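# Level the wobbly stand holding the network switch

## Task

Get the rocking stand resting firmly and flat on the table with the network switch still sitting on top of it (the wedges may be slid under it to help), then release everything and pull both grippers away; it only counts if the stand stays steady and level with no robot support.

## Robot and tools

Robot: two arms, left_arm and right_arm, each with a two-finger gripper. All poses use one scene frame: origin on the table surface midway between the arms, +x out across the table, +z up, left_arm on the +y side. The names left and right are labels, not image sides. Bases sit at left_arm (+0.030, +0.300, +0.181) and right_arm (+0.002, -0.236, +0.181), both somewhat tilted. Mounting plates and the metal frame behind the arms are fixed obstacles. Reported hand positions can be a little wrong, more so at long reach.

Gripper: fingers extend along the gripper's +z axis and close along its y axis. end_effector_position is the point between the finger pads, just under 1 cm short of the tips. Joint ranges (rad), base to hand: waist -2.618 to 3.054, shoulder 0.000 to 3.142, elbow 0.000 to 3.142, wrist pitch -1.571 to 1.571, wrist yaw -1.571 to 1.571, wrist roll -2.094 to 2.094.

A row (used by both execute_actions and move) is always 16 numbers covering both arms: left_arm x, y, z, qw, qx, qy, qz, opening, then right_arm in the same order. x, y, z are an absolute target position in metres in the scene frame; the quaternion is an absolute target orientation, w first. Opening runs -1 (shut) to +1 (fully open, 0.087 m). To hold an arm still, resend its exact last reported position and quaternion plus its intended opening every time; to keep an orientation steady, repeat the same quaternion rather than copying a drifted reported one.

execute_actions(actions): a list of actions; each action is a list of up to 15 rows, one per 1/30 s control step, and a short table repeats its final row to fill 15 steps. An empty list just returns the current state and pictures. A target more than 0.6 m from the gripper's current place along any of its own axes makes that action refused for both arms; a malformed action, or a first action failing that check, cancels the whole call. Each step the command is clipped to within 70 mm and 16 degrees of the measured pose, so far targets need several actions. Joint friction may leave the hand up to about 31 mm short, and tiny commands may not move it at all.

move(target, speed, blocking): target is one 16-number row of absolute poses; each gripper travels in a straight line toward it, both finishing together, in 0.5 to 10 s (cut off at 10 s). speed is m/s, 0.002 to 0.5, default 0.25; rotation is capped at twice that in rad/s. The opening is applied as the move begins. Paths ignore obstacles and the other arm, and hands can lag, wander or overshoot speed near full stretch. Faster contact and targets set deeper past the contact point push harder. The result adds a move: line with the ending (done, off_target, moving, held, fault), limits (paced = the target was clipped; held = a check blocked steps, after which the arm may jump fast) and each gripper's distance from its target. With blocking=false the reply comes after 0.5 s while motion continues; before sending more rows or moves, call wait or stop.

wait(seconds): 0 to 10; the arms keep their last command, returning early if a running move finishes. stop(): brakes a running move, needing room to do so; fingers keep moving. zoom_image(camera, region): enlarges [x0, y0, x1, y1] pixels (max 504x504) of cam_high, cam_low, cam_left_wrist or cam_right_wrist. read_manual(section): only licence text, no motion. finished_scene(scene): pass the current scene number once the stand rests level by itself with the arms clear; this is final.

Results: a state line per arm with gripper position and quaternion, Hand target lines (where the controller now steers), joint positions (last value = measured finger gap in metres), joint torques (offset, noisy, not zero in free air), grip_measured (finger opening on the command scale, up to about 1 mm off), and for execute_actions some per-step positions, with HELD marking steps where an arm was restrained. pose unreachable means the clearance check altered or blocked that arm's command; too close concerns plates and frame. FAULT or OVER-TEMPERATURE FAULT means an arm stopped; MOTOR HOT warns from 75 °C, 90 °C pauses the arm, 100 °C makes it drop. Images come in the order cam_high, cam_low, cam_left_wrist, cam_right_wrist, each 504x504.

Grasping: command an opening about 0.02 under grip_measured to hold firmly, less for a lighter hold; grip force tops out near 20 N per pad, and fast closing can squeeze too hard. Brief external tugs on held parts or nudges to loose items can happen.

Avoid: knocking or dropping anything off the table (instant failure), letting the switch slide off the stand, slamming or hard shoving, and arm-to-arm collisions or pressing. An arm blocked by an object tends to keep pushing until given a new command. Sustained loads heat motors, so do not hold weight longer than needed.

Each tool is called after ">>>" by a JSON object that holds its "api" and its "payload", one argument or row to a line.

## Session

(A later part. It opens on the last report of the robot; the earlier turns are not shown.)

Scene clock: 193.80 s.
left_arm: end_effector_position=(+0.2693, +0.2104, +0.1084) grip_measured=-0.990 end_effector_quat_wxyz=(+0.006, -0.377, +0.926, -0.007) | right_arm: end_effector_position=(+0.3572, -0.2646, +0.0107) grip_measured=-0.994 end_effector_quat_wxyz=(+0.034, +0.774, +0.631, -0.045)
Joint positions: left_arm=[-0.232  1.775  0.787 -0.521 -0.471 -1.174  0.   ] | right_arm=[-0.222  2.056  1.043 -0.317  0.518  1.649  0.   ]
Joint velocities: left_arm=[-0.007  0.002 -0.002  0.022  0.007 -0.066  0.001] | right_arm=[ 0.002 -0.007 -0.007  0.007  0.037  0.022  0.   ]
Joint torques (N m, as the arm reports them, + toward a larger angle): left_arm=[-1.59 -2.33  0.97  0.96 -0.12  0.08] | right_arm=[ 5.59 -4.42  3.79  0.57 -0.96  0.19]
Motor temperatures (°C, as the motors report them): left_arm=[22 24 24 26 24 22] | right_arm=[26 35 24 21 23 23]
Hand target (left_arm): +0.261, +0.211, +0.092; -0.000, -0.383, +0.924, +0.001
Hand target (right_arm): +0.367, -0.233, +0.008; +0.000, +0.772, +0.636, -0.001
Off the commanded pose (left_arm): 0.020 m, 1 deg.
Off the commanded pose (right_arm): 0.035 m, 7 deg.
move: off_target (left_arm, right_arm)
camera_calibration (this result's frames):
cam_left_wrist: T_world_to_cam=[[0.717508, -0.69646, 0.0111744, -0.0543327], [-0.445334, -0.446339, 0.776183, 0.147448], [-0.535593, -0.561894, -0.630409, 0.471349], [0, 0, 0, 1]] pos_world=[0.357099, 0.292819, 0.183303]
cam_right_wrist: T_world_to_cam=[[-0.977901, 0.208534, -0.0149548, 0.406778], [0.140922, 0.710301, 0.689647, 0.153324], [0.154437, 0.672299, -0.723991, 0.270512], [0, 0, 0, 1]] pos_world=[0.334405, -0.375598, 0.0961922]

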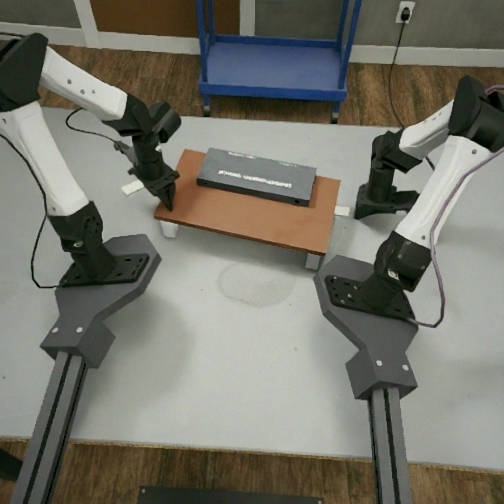

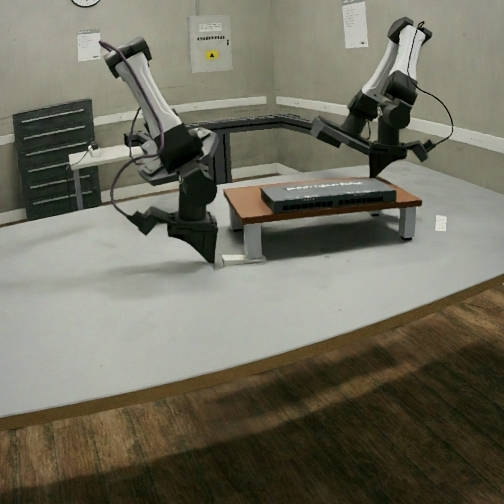

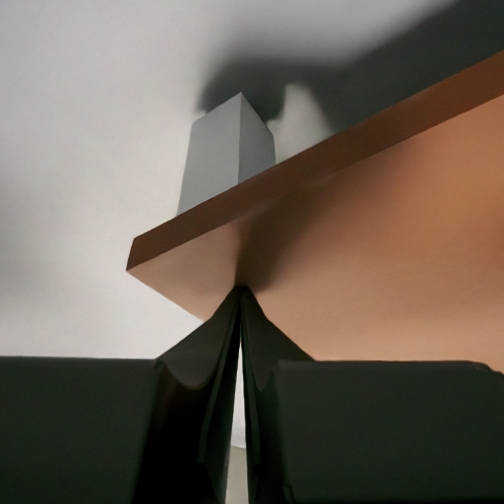

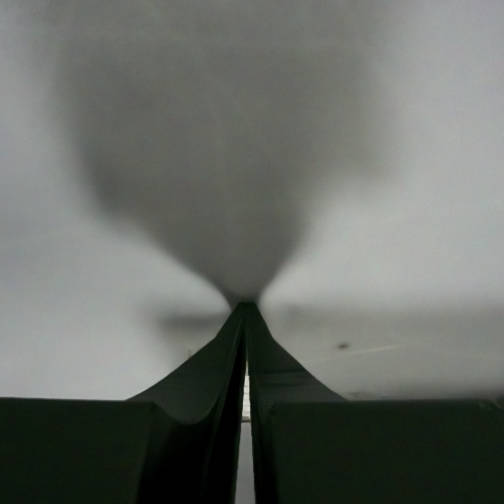

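>>> {"api": "move", "payload": {
  "target": [0.262,0.21,0.09,0,-0.383,0.924,0,-1,0.366,-0.27,0.02,0,0.772,0.636,0,-1],
  "speed": 0.02
}}

Scene clock: 200.77 s.
left_arm: end_effector_position=(+0.2693, +0.2104, +0.1084) grip_measured=-0.990 end_effector_quat_wxyz=(+0.006, -0.377, +0.926, -0.007) | right_arm: end_effector_position=(+0.3551, -0.2643, +0.0125) grip_measured=-0.994 end_effector_quat_wxyz=(-0.006, +0.769, +0.639, -0.011)
Joint positions: left_arm=[-0.232  1.775  0.787 -0.521 -0.471 -1.174  0.   ] | right_arm=[-0.274  2.037  1.044 -0.327  0.4    1.579  0.   ]
Joint velocities: left_arm=[-0.002 -0.027 -0.007 -0.007 -0.037 -0.037  0.001] | right_arm=[ 0.012  0.007 -0.002 -0.051 -0.007 -0.051 -0.   ]
Joint torques (N m, as the arm reports them, + toward a larger angle): left_arm=[-1.58 -2.35  0.97  0.96 -0.11  0.08] | right_arm=[ 2.68 -9.32  4.    0.14  0.12 -0.03]
Motor temperatures (°C, as the motors report them): left_arm=[22 24 23 26 24 22] | right_arm=[26 35 24 21 23 23]
Hand target (left_arm): +0.261, +0.211, +0.092; -0.000, -0.383, +0.924, +0.001
Hand target (right_arm): +0.366, -0.270, +0.020; -0.000, +0.772, +0.636, -0.000
Off the commanded pose (left_arm): 0.020 m, 1 deg.
Off the commanded pose (right_arm): 0.014 m, 2 deg.
move: off_target (left_arm, right_arm)
camera_calibration (this result's frames):
cam_left_wrist: T_world_to_cam=[[0.717508, -0.69646, 0.0111744, -0.0543327], [-0.445334, -0.446339, 0.776183, 0.147448], [-0.535593, -0.561894, -0.630409, 0.471349], [0, 0, 0, 1]] pos_world=[0.357099, 0.292819, 0.183303]
cam_right_wrist: T_world_to_cam=[[-0.981418, 0.191813, 0.00523813, 0.401301], [0.128289, 0.635609, 0.761277, 0.136063], [0.142693, 0.747803, -0.648406, 0.295175], [0, 0, 0, 1]] pos_world=[0.334269, -0.38419, 0.0857091]

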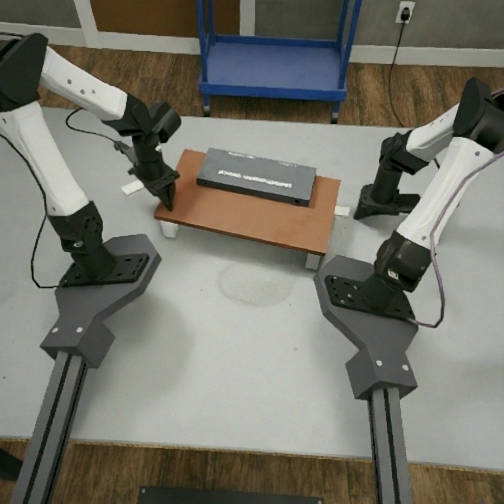

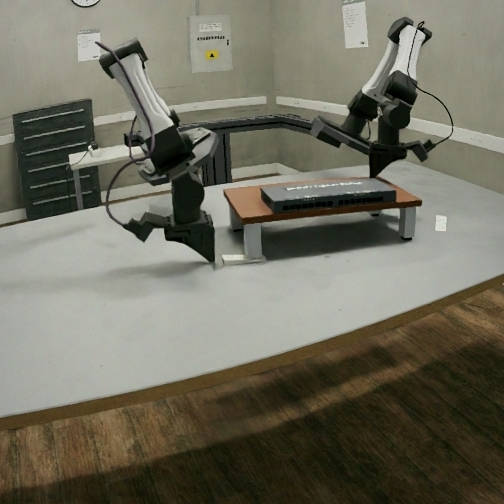

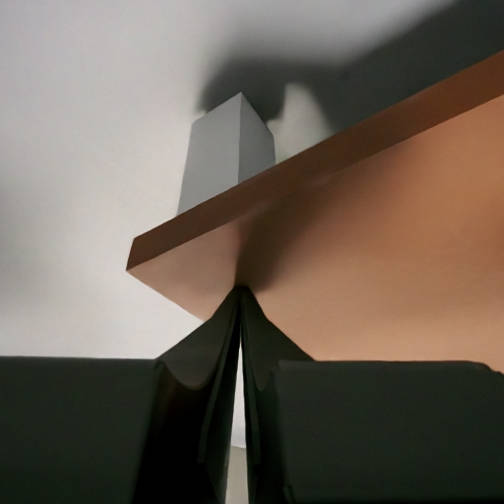

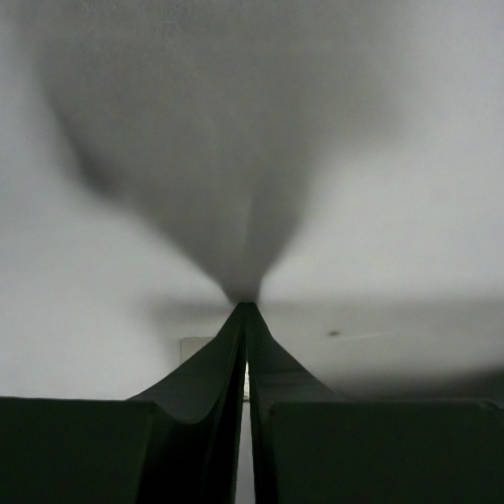

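Need +1 cm in x via the elbow.

>>> {"api": "move", "payload": {
  "target": [0.262,0.21,0.09,0,-0.383,0.924,0,-1,0.378,-0.268,0.018,0,0.772,0.636,0,-1],
  "speed": 0.02
}}

Scene clock: 204.47 s.
left_arm: end_effector_position=(+0.2693, +0.2104, +0.1084) grip_measured=-0.990 end_effector_quat_wxyz=(+0.006, -0.377, +0.926, -0.007) | right_arm: end_effector_position=(+0.3716, -0.2695, +0.0183) grip_measured=-0.994 end_effector_quat_wxyz=(+0.002, +0.772, +0.636, -0.003)
Joint positions: left_arm=[-0.232  1.775  0.787 -0.521 -0.471 -1.174  0.   ] | right_arm=[-0.274  2.039  1.094 -0.35   0.398  1.578  0.   ]
Joint velocities: left_arm=[-0.012  0.007 -0.002  0.022 -0.007  0.007 -0.   ] | right_arm=[ 0.002  0.056  0.022  0.037 -0.022  0.007  0.   ]
Joint torques (N m, as the arm reports them, + toward a larger angle): left_arm=[-1.58 -2.33  0.97  0.96 -0.12  0.08] | right_arm=[ 3.59 -7.17  4.63  0.16  0.12  0.08]
Motor temperatures (°C, as the motors report them): left_arm=[22 24 23 26 24 22] | right_arm=[26 36 24 21 23 23]
Hand target (left_arm): +0.261, +0.211, +0.092; -0.000, -0.383, +0.924, +0.001
Hand target (right_arm): +0.378, -0.268, +0.018; +0.000, +0.772, +0.636, +0.000
Off the commanded pose (left_arm): 0.020 m, 1 deg.
Off the commanded pose (right_arm): 0.007 m, 0 deg.
move: off_target (left_arm)
camera_calibration (this result's frames):
cam_left_wrist: T_world_to_cam=[[0.717508, -0.69646, 0.0111744, -0.0543327], [-0.445334, -0.446339, 0.776183, 0.147448], [-0.535593, -0.561894, -0.630409, 0.471349], [0, 0, 0, 1]] pos_world=[0.357099, 0.292819, 0.183303]
cam_right_wrist: T_world_to_cam=[[-0.979537, 0.200396, -0.0186967, 0.420439], [0.115653, 0.636463, 0.762588, 0.137705], [0.164719, 0.74482, -0.646615, 0.291416], [0, 0, 0, 1]] pos_world=[0.347907, -0.388951, 0.0912821]

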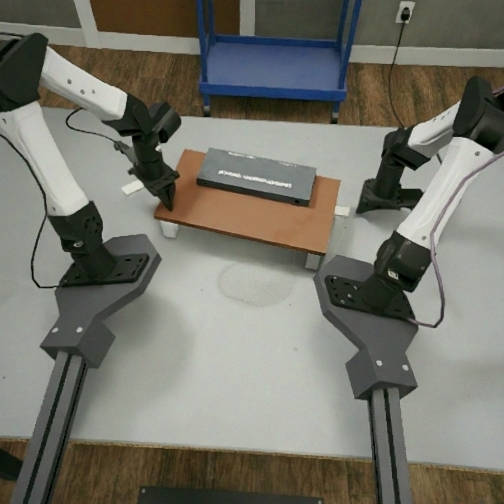

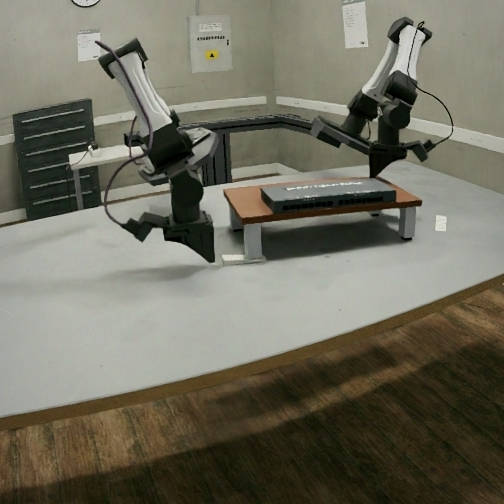

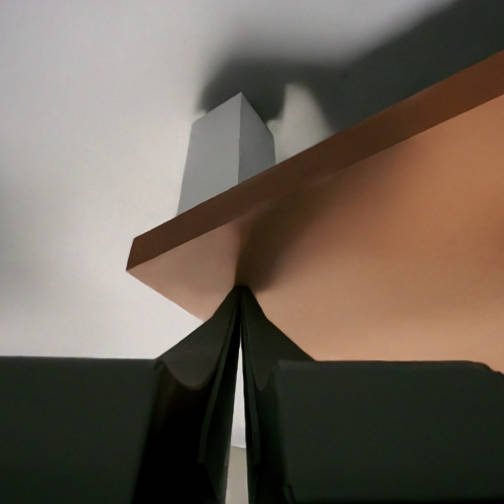

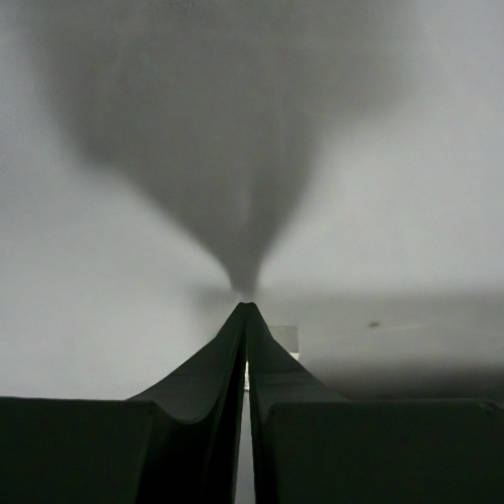

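>>> {"api": "move", "payload": {
  "target": [0.262,0.21,0.09,0,-0.383,0.924,0,-1,0.372,-0.245,0.010,0,0.772,0.636,0,-1],
  "speed": 0.012
}}

>>> {"api": "zoom_image", "payload": {
  "camera": "cam_low",
  "region": [150, 200, 290, 280]
}}

Scene clock: 209.13 s.
left_arm: end_effector_position=(+0.2693, +0.2104, +0.1084) grip_measured=-0.990 end_effector_quat_wxyz=(+0.006, -0.377, +0.926, -0.007) | right_arm: end_effector_position=(+0.3726, -0.2490, +0.0126) grip_measured=-0.994 end_effector_quat_wxyz=(-0.002, +0.773, +0.635, +0.001)
Joint positions: left_arm=[-0.232  1.775  0.787 -0.521 -0.471 -1.174  0.   ] | right_arm=[-0.232  2.079  1.094 -0.328  0.398  1.625  0.   ]
Joint velocities: left_arm=[ 0.002 -0.017 -0.002  0.007 -0.007  0.066  0.001] | right_arm=[ 0.007 -0.007 -0.012  0.022  0.007  0.051  0.   ]
Joint torques (N m, as the arm reports them, + toward a larger angle): left_arm=[-1.57 -2.35  0.96  0.96 -0.12  0.08] | right_arm=[ 4.42 -7.58  2.2   0.44  0.23  0.07]
Motor temperatures (°C, as the motors report them): left_arm=[22 24 23 26 24 22] | right_arm=[26 36 24 21 23 23]
Hand target (left_arm): +0.261, +0.211, +0.092; -0.000, -0.383, +0.924, +0.001
Hand target (right_arm): +0.372, -0.245, +0.010; -0.000, +0.772, +0.636, +0.000
Off the commanded pose (left_arm): 0.020 m, 1 deg.
Off the commanded pose (right_arm): 0.005 m, 0 deg.
move: off_target (left_arm)
camera_calibration (this result's frames):
cam_left_wrist: T_world_to_cam=[[0.717508, -0.69646, 0.0111744, -0.0543327], [-0.445334, -0.446339, 0.776183, 0.147448], [-0.535593, -0.561894, -0.630409, 0.471349], [0, 0, 0, 1]] pos_world=[0.357099, 0.292819, 0.183303]
cam_right_wrist: T_world_to_cam=[[-0.978986, 0.203253, -0.0165949, 0.417687], [0.117265, 0.627655, 0.769609, 0.12606], [0.166841, 0.75149, -0.6383, 0.272997], [0, 0, 0, 1]] pos_world=[0.34858, -0.369173, 0.0841691]

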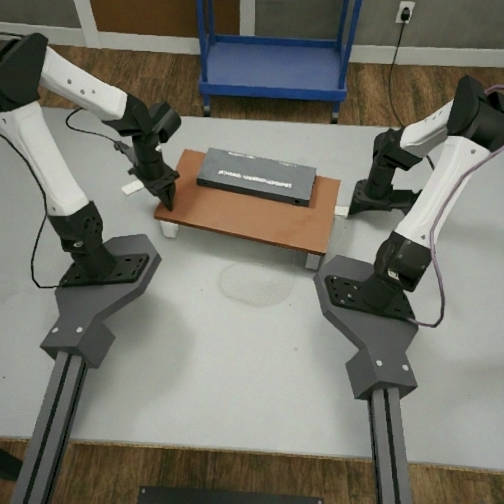

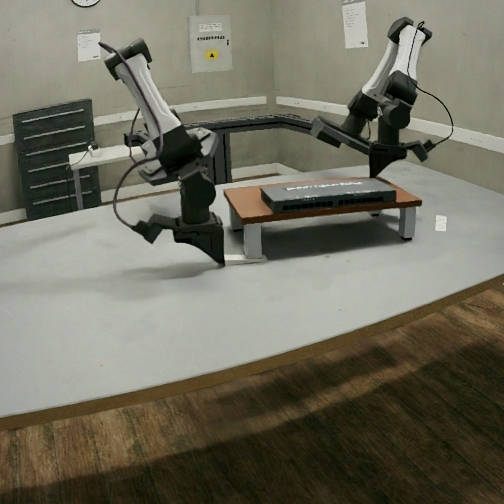

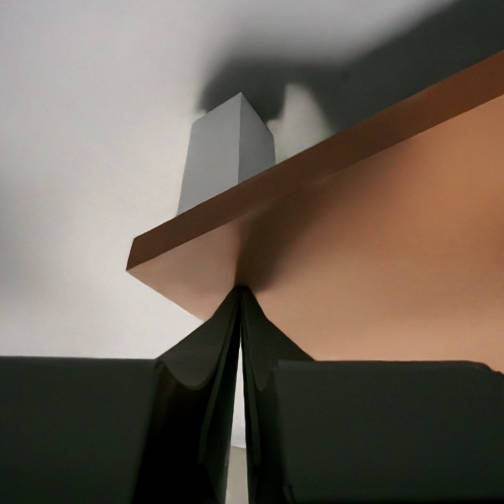

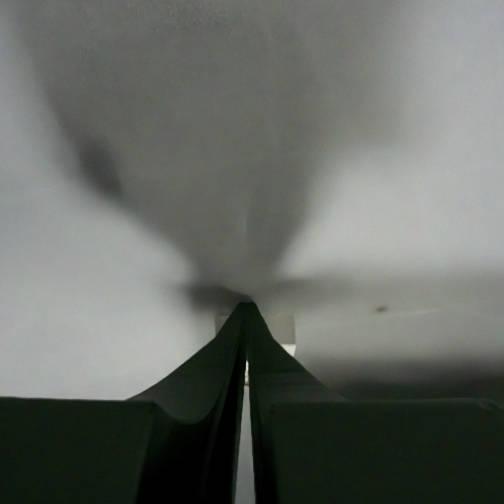

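Region (150, 200, 290, 280) of cam_low's 504x504 image, scaled by 3.600, with more detail than that image has; it fills the top 288 rows of this view, and the rest is white.

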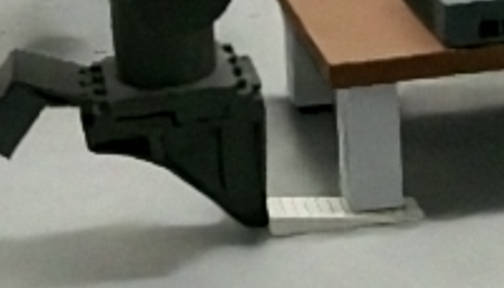

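>>> {"api": "move", "payload": {
  "target": [0.262,0.21,0.09,0,-0.383,0.924,0,-1,0.373,-0.228,0.012,0,0.772,0.636,0,-1],
  "speed": 0.008
}}

>>> {"api": "zoom_image", "payload": {
  "camera": "cam_low",
  "region": [150, 200, 290, 280]
}}

Scene clock: 215.00 s.
left_arm: end_effector_position=(+0.2693, +0.2104, +0.1084) grip_measured=-0.990 end_effector_quat_wxyz=(+0.006, -0.377, +0.926, -0.007) | right_arm: end_effector_position=(+0.3740, -0.2378, +0.0139) grip_measured=-0.994 end_effector_quat_wxyz=(+0.007, +0.775, +0.632, -0.005)
Joint positions: left_arm=[-0.232  1.775  0.787 -0.521 -0.471 -1.174  0.   ] | right_arm=[-0.191  2.092  1.094 -0.327  0.429  1.674  0.   ]
Joint velocities: left_arm=[-0.002 -0.012 -0.032 -0.037  0.051  0.037 -0.001] | right_arm=[-0.002 -0.002 -0.017  0.022 -0.022  0.022  0.   ]
Joint torques (N m, as the arm reports them, + toward a larger angle): left_arm=[-1.57 -2.33  0.97  0.96 -0.12  0.08] | right_arm=[ 4.72 -7.33  2.58  0.38  0.03  0.08]
Motor temperatures (°C, as the motors report them): left_arm=[22 24 23 26 24 22] | right_arm=[26 36 24 21 23 23]
Hand target (left_arm): +0.261, +0.211, +0.092; -0.000, -0.383, +0.924, +0.001
Hand target (right_arm): +0.373, -0.228, +0.012; -0.000, +0.772, +0.636, -0.000
Off the commanded pose (left_arm): 0.020 m, 1 deg.
Off the commanded pose (right_arm): 0.010 m, 1 deg.
move: off_target (left_arm)
camera_calibration (this result's frames):
cam_left_wrist: T_world_to_cam=[[0.717508, -0.69646, 0.0111744, -0.0543327], [-0.445334, -0.446339, 0.776183, 0.147448], [-0.535593, -0.561894, -0.630409, 0.471349], [0, 0, 0, 1]] pos_world=[0.357099, 0.292819, 0.183303]
cam_right_wrist: T_world_to_cam=[[-0.977375, 0.210191, -0.0236109, 0.41798], [0.119912, 0.642591, 0.756768, 0.120534], [0.174238, 0.736815, -0.653257, 0.259174], [0, 0, 0, 1]] pos_world=[0.348912, -0.356273, 0.0879599]

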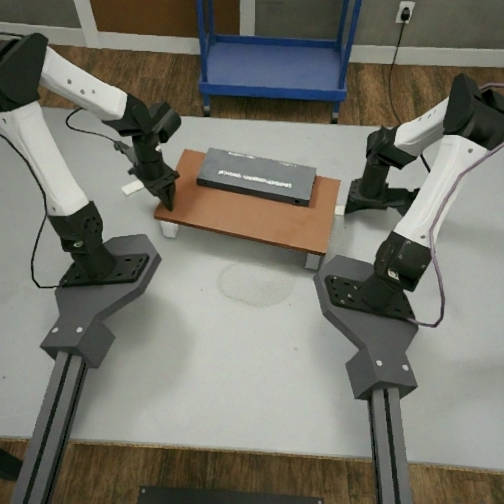

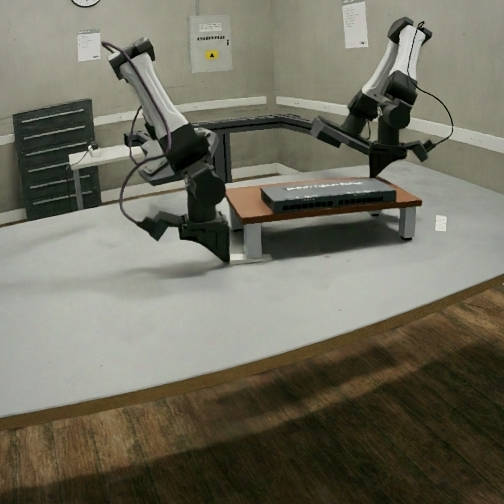

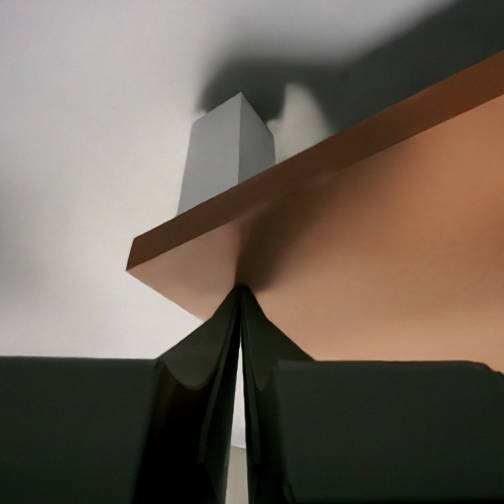

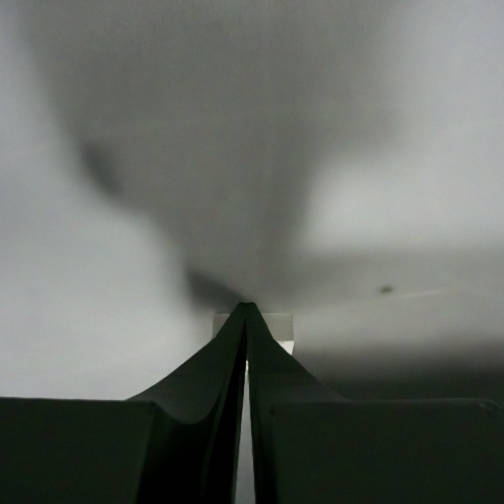

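Region (150, 200, 290, 280) of cam_low's 504x504 image, scaled by 3.600, with more detail than that image has; it fills the top 288 rows of this view, and the rest is white.

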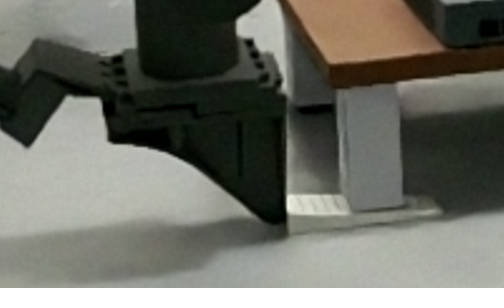

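>>> {"api": "move", "payload": {
  "target": [0.27,0.21,0.15,0,-0.383,0.924,0,-1,0.36,-0.30,0.03,0,0.772,0.636,0,-1],
  "speed": 0.06
}}

>>> {"api": "move", "payload": {
  "target": [0.2,0.33,0.25,0,-0.383,0.924,0,-1,0.3,-0.42,0.15,0,0.772,0.636,0,-1]
}}

>>> {"api": "zoom_image", "payload": {
  "camera": "cam_low",
  "region": [150, 200, 290, 280]
}}

Scene clock: 220.50 s.
left_arm: end_effector_position=(+0.2589, +0.2128, +0.1395) grip_measured=-0.990 end_effector_quat_wxyz=(-0.013, -0.377, +0.926, +0.013) | right_arm: end_effector_position=(+0.3734, -0.3038, +0.0290) grip_measured=-0.994 end_effector_quat_wxyz=(+0.012, +0.776, +0.631, +0.004)
Joint positions: left_arm=[-0.292  1.723  0.855 -0.735 -0.471 -1.271  0.   ] | right_arm=[-0.349  1.97   1.094 -0.364  0.378  1.504  0.   ]
Joint velocities: left_arm=[ 0.007  0.012 -0.017 -0.081 -0.022  0.007  0.   ] | right_arm=[ 0.002  0.002  0.002 -0.051  0.022 -0.007 -0.001]
Joint torques (N m, as the arm reports them, + toward a larger angle): left_arm=[-3.92 -6.75  5.92  0.06 -0.13  0.09] | right_arm=[ 2.8  -9.36  0.91  0.23  0.04 -0.06]
Motor temperatures (°C, as the motors report them): left_arm=[22 24 23 26 24 22] | right_arm=[26 36 24 21 23 23]
Hand target (left_arm): +0.270, +0.210, +0.150; +0.000, -0.383, +0.924, -0.001
Hand target (right_arm): +0.361, -0.301, +0.030; -0.000, +0.772, +0.636, -0.000
Off the commanded pose (left_arm): 0.016 m, 2 deg.
Off the commanded pose (right_arm): 0.014 m, 2 deg.
move: off_target (left_arm, right_arm)
camera_calibration (this result's frames):
cam_left_wrist: T_world_to_cam=[[0.717552, -0.695272, -0.0414398, -0.0385433], [-0.405283, -0.465177, 0.786991, 0.111916], [-0.56645, -0.547912, -0.615571, 0.489712], [0, 0, 0, 1]] pos_world=[0.350412, 0.293582, 0.211778]
cam_right_wrist: T_world_to_cam=[[-0.976158, 0.212879, -0.0424045, 0.432513], [0.10669, 0.640684, 0.760356, 0.155903], [0.189032, 0.737703, -0.648121, 0.312382], [0, 0, 0, 1]] pos_world=[0.346518, -0.422403, 0.10226]

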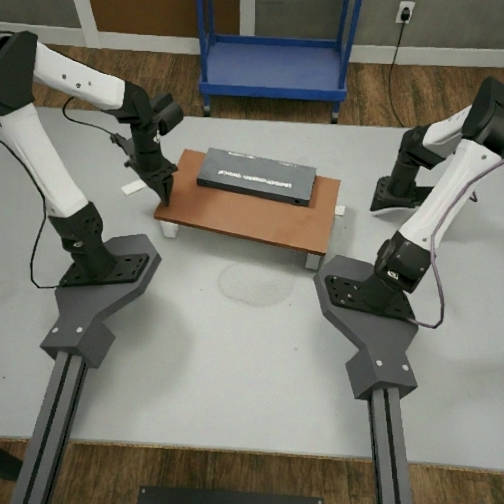

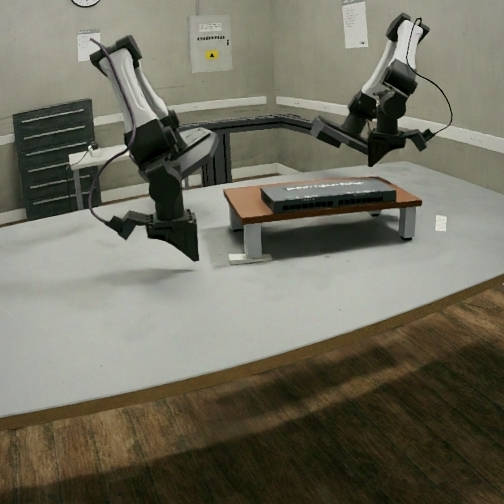

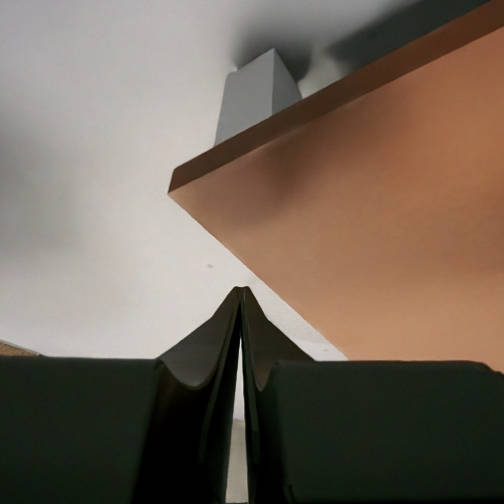

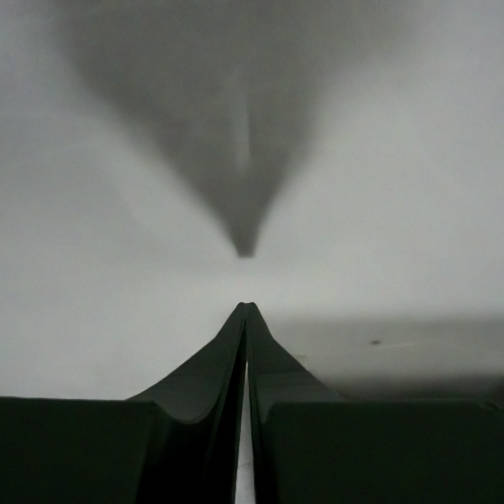

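Scene clock: 221.97 s.
left_arm: end_effector_position=(+0.1964, +0.3275, +0.2428) grip_measured=-0.990 end_effector_quat_wxyz=(-0.010, -0.374, +0.927, +0.010) | right_arm: end_effector_position=(+0.2940, -0.4156, +0.1418) grip_measured=-0.994 end_effector_quat_wxyz=(-0.010, +0.771, +0.637, -0.008)
Joint positions: left_arm=[-0.177  1.085  0.859 -1.308 -0.471 -1.132  0.   ] | right_arm=[-0.641  1.506  1.115 -0.807  0.277  1.214  0.   ]
Joint velocities: left_arm=[-0.002 -0.002  0.002 -0.037  0.007 -0.022 -0.001] | right_arm=[-0.002 -0.002 -0.022  0.037 -0.037  0.007 -0.   ]
Joint torques (N m, as the arm reports them, + toward a larger angle): left_arm=[-0.25 -3.1   6.86  0.07 -0.1   0.19] | right_arm=[ 1.23 -7.8   6.17  0.17  0.04 -0.07]
Motor temperatures (°C, as the motors report them): left_arm=[22 24 23 26 24 22] | right_arm=[26 37 24 21 23 23]
Hand target (left_arm): +0.202, +0.331, +0.250; -0.000, -0.383, +0.924, +0.001
Hand target (right_arm): +0.300, -0.422, +0.150; -0.000, +0.772, +0.636, -0.001
Off the commanded pose (left_arm): 0.008 m, 2 deg.
Off the commanded pose (right_arm): 0.011 m, 1 deg.
move: off_target (right_arm)
camera_calibration (this result's frames):
cam_left_wrist: T_world_to_cam=[[0.713703, -0.699687, -0.032651, 0.0904393], [-0.414756, -0.459709, 0.785267, 0.0590757], [-0.564451, -0.546905, -0.618295, 0.580633], [0, 0, 0, 1]] pos_world=[0.287694, 0.407988, 0.315565]
cam_right_wrist: T_world_to_cam=[[-0.980335, 0.19726, 0.00560049, 0.37157], [0.130681, 0.627664, 0.767437, 0.136783], [0.14787, 0.753078, -0.6411, 0.500439], [0, 0, 0, 1]] pos_world=[0.272388, -0.536019, 0.213777]

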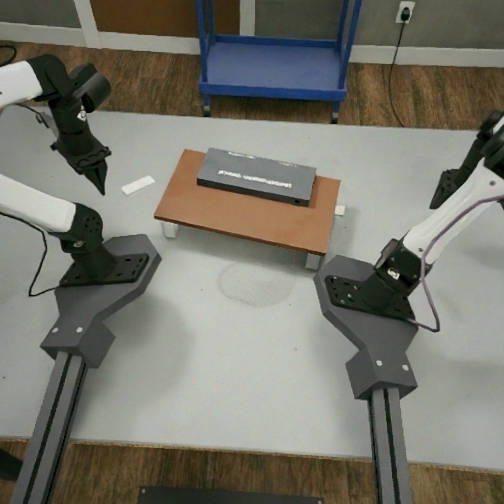

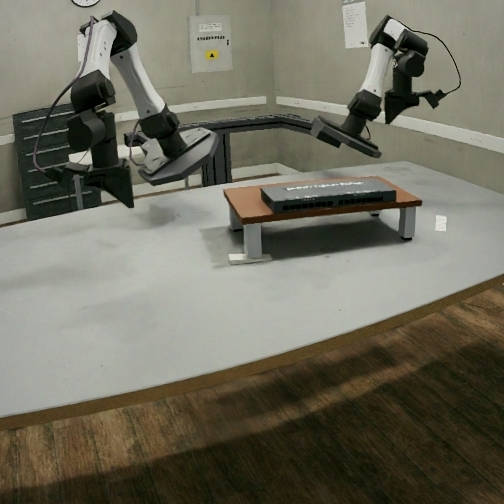

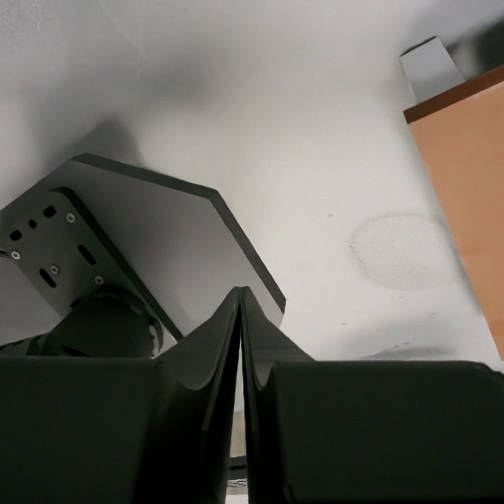

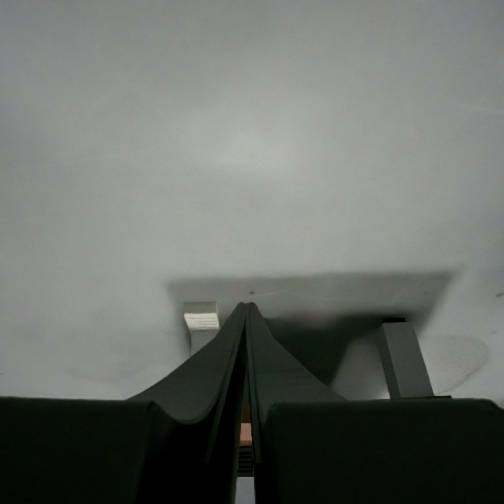

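Region (150, 200, 290, 280) of cam_low's 504x504 image, scaled by 3.600, with more detail than that image has; it fills the top 288 rows of this view, and the rest is white.

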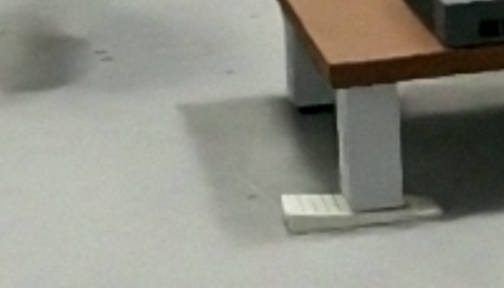

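No change on release.

>>> {"api": "finished_scene", "payload": {
  "scene": 1
}}

The scene is finished: the task was done.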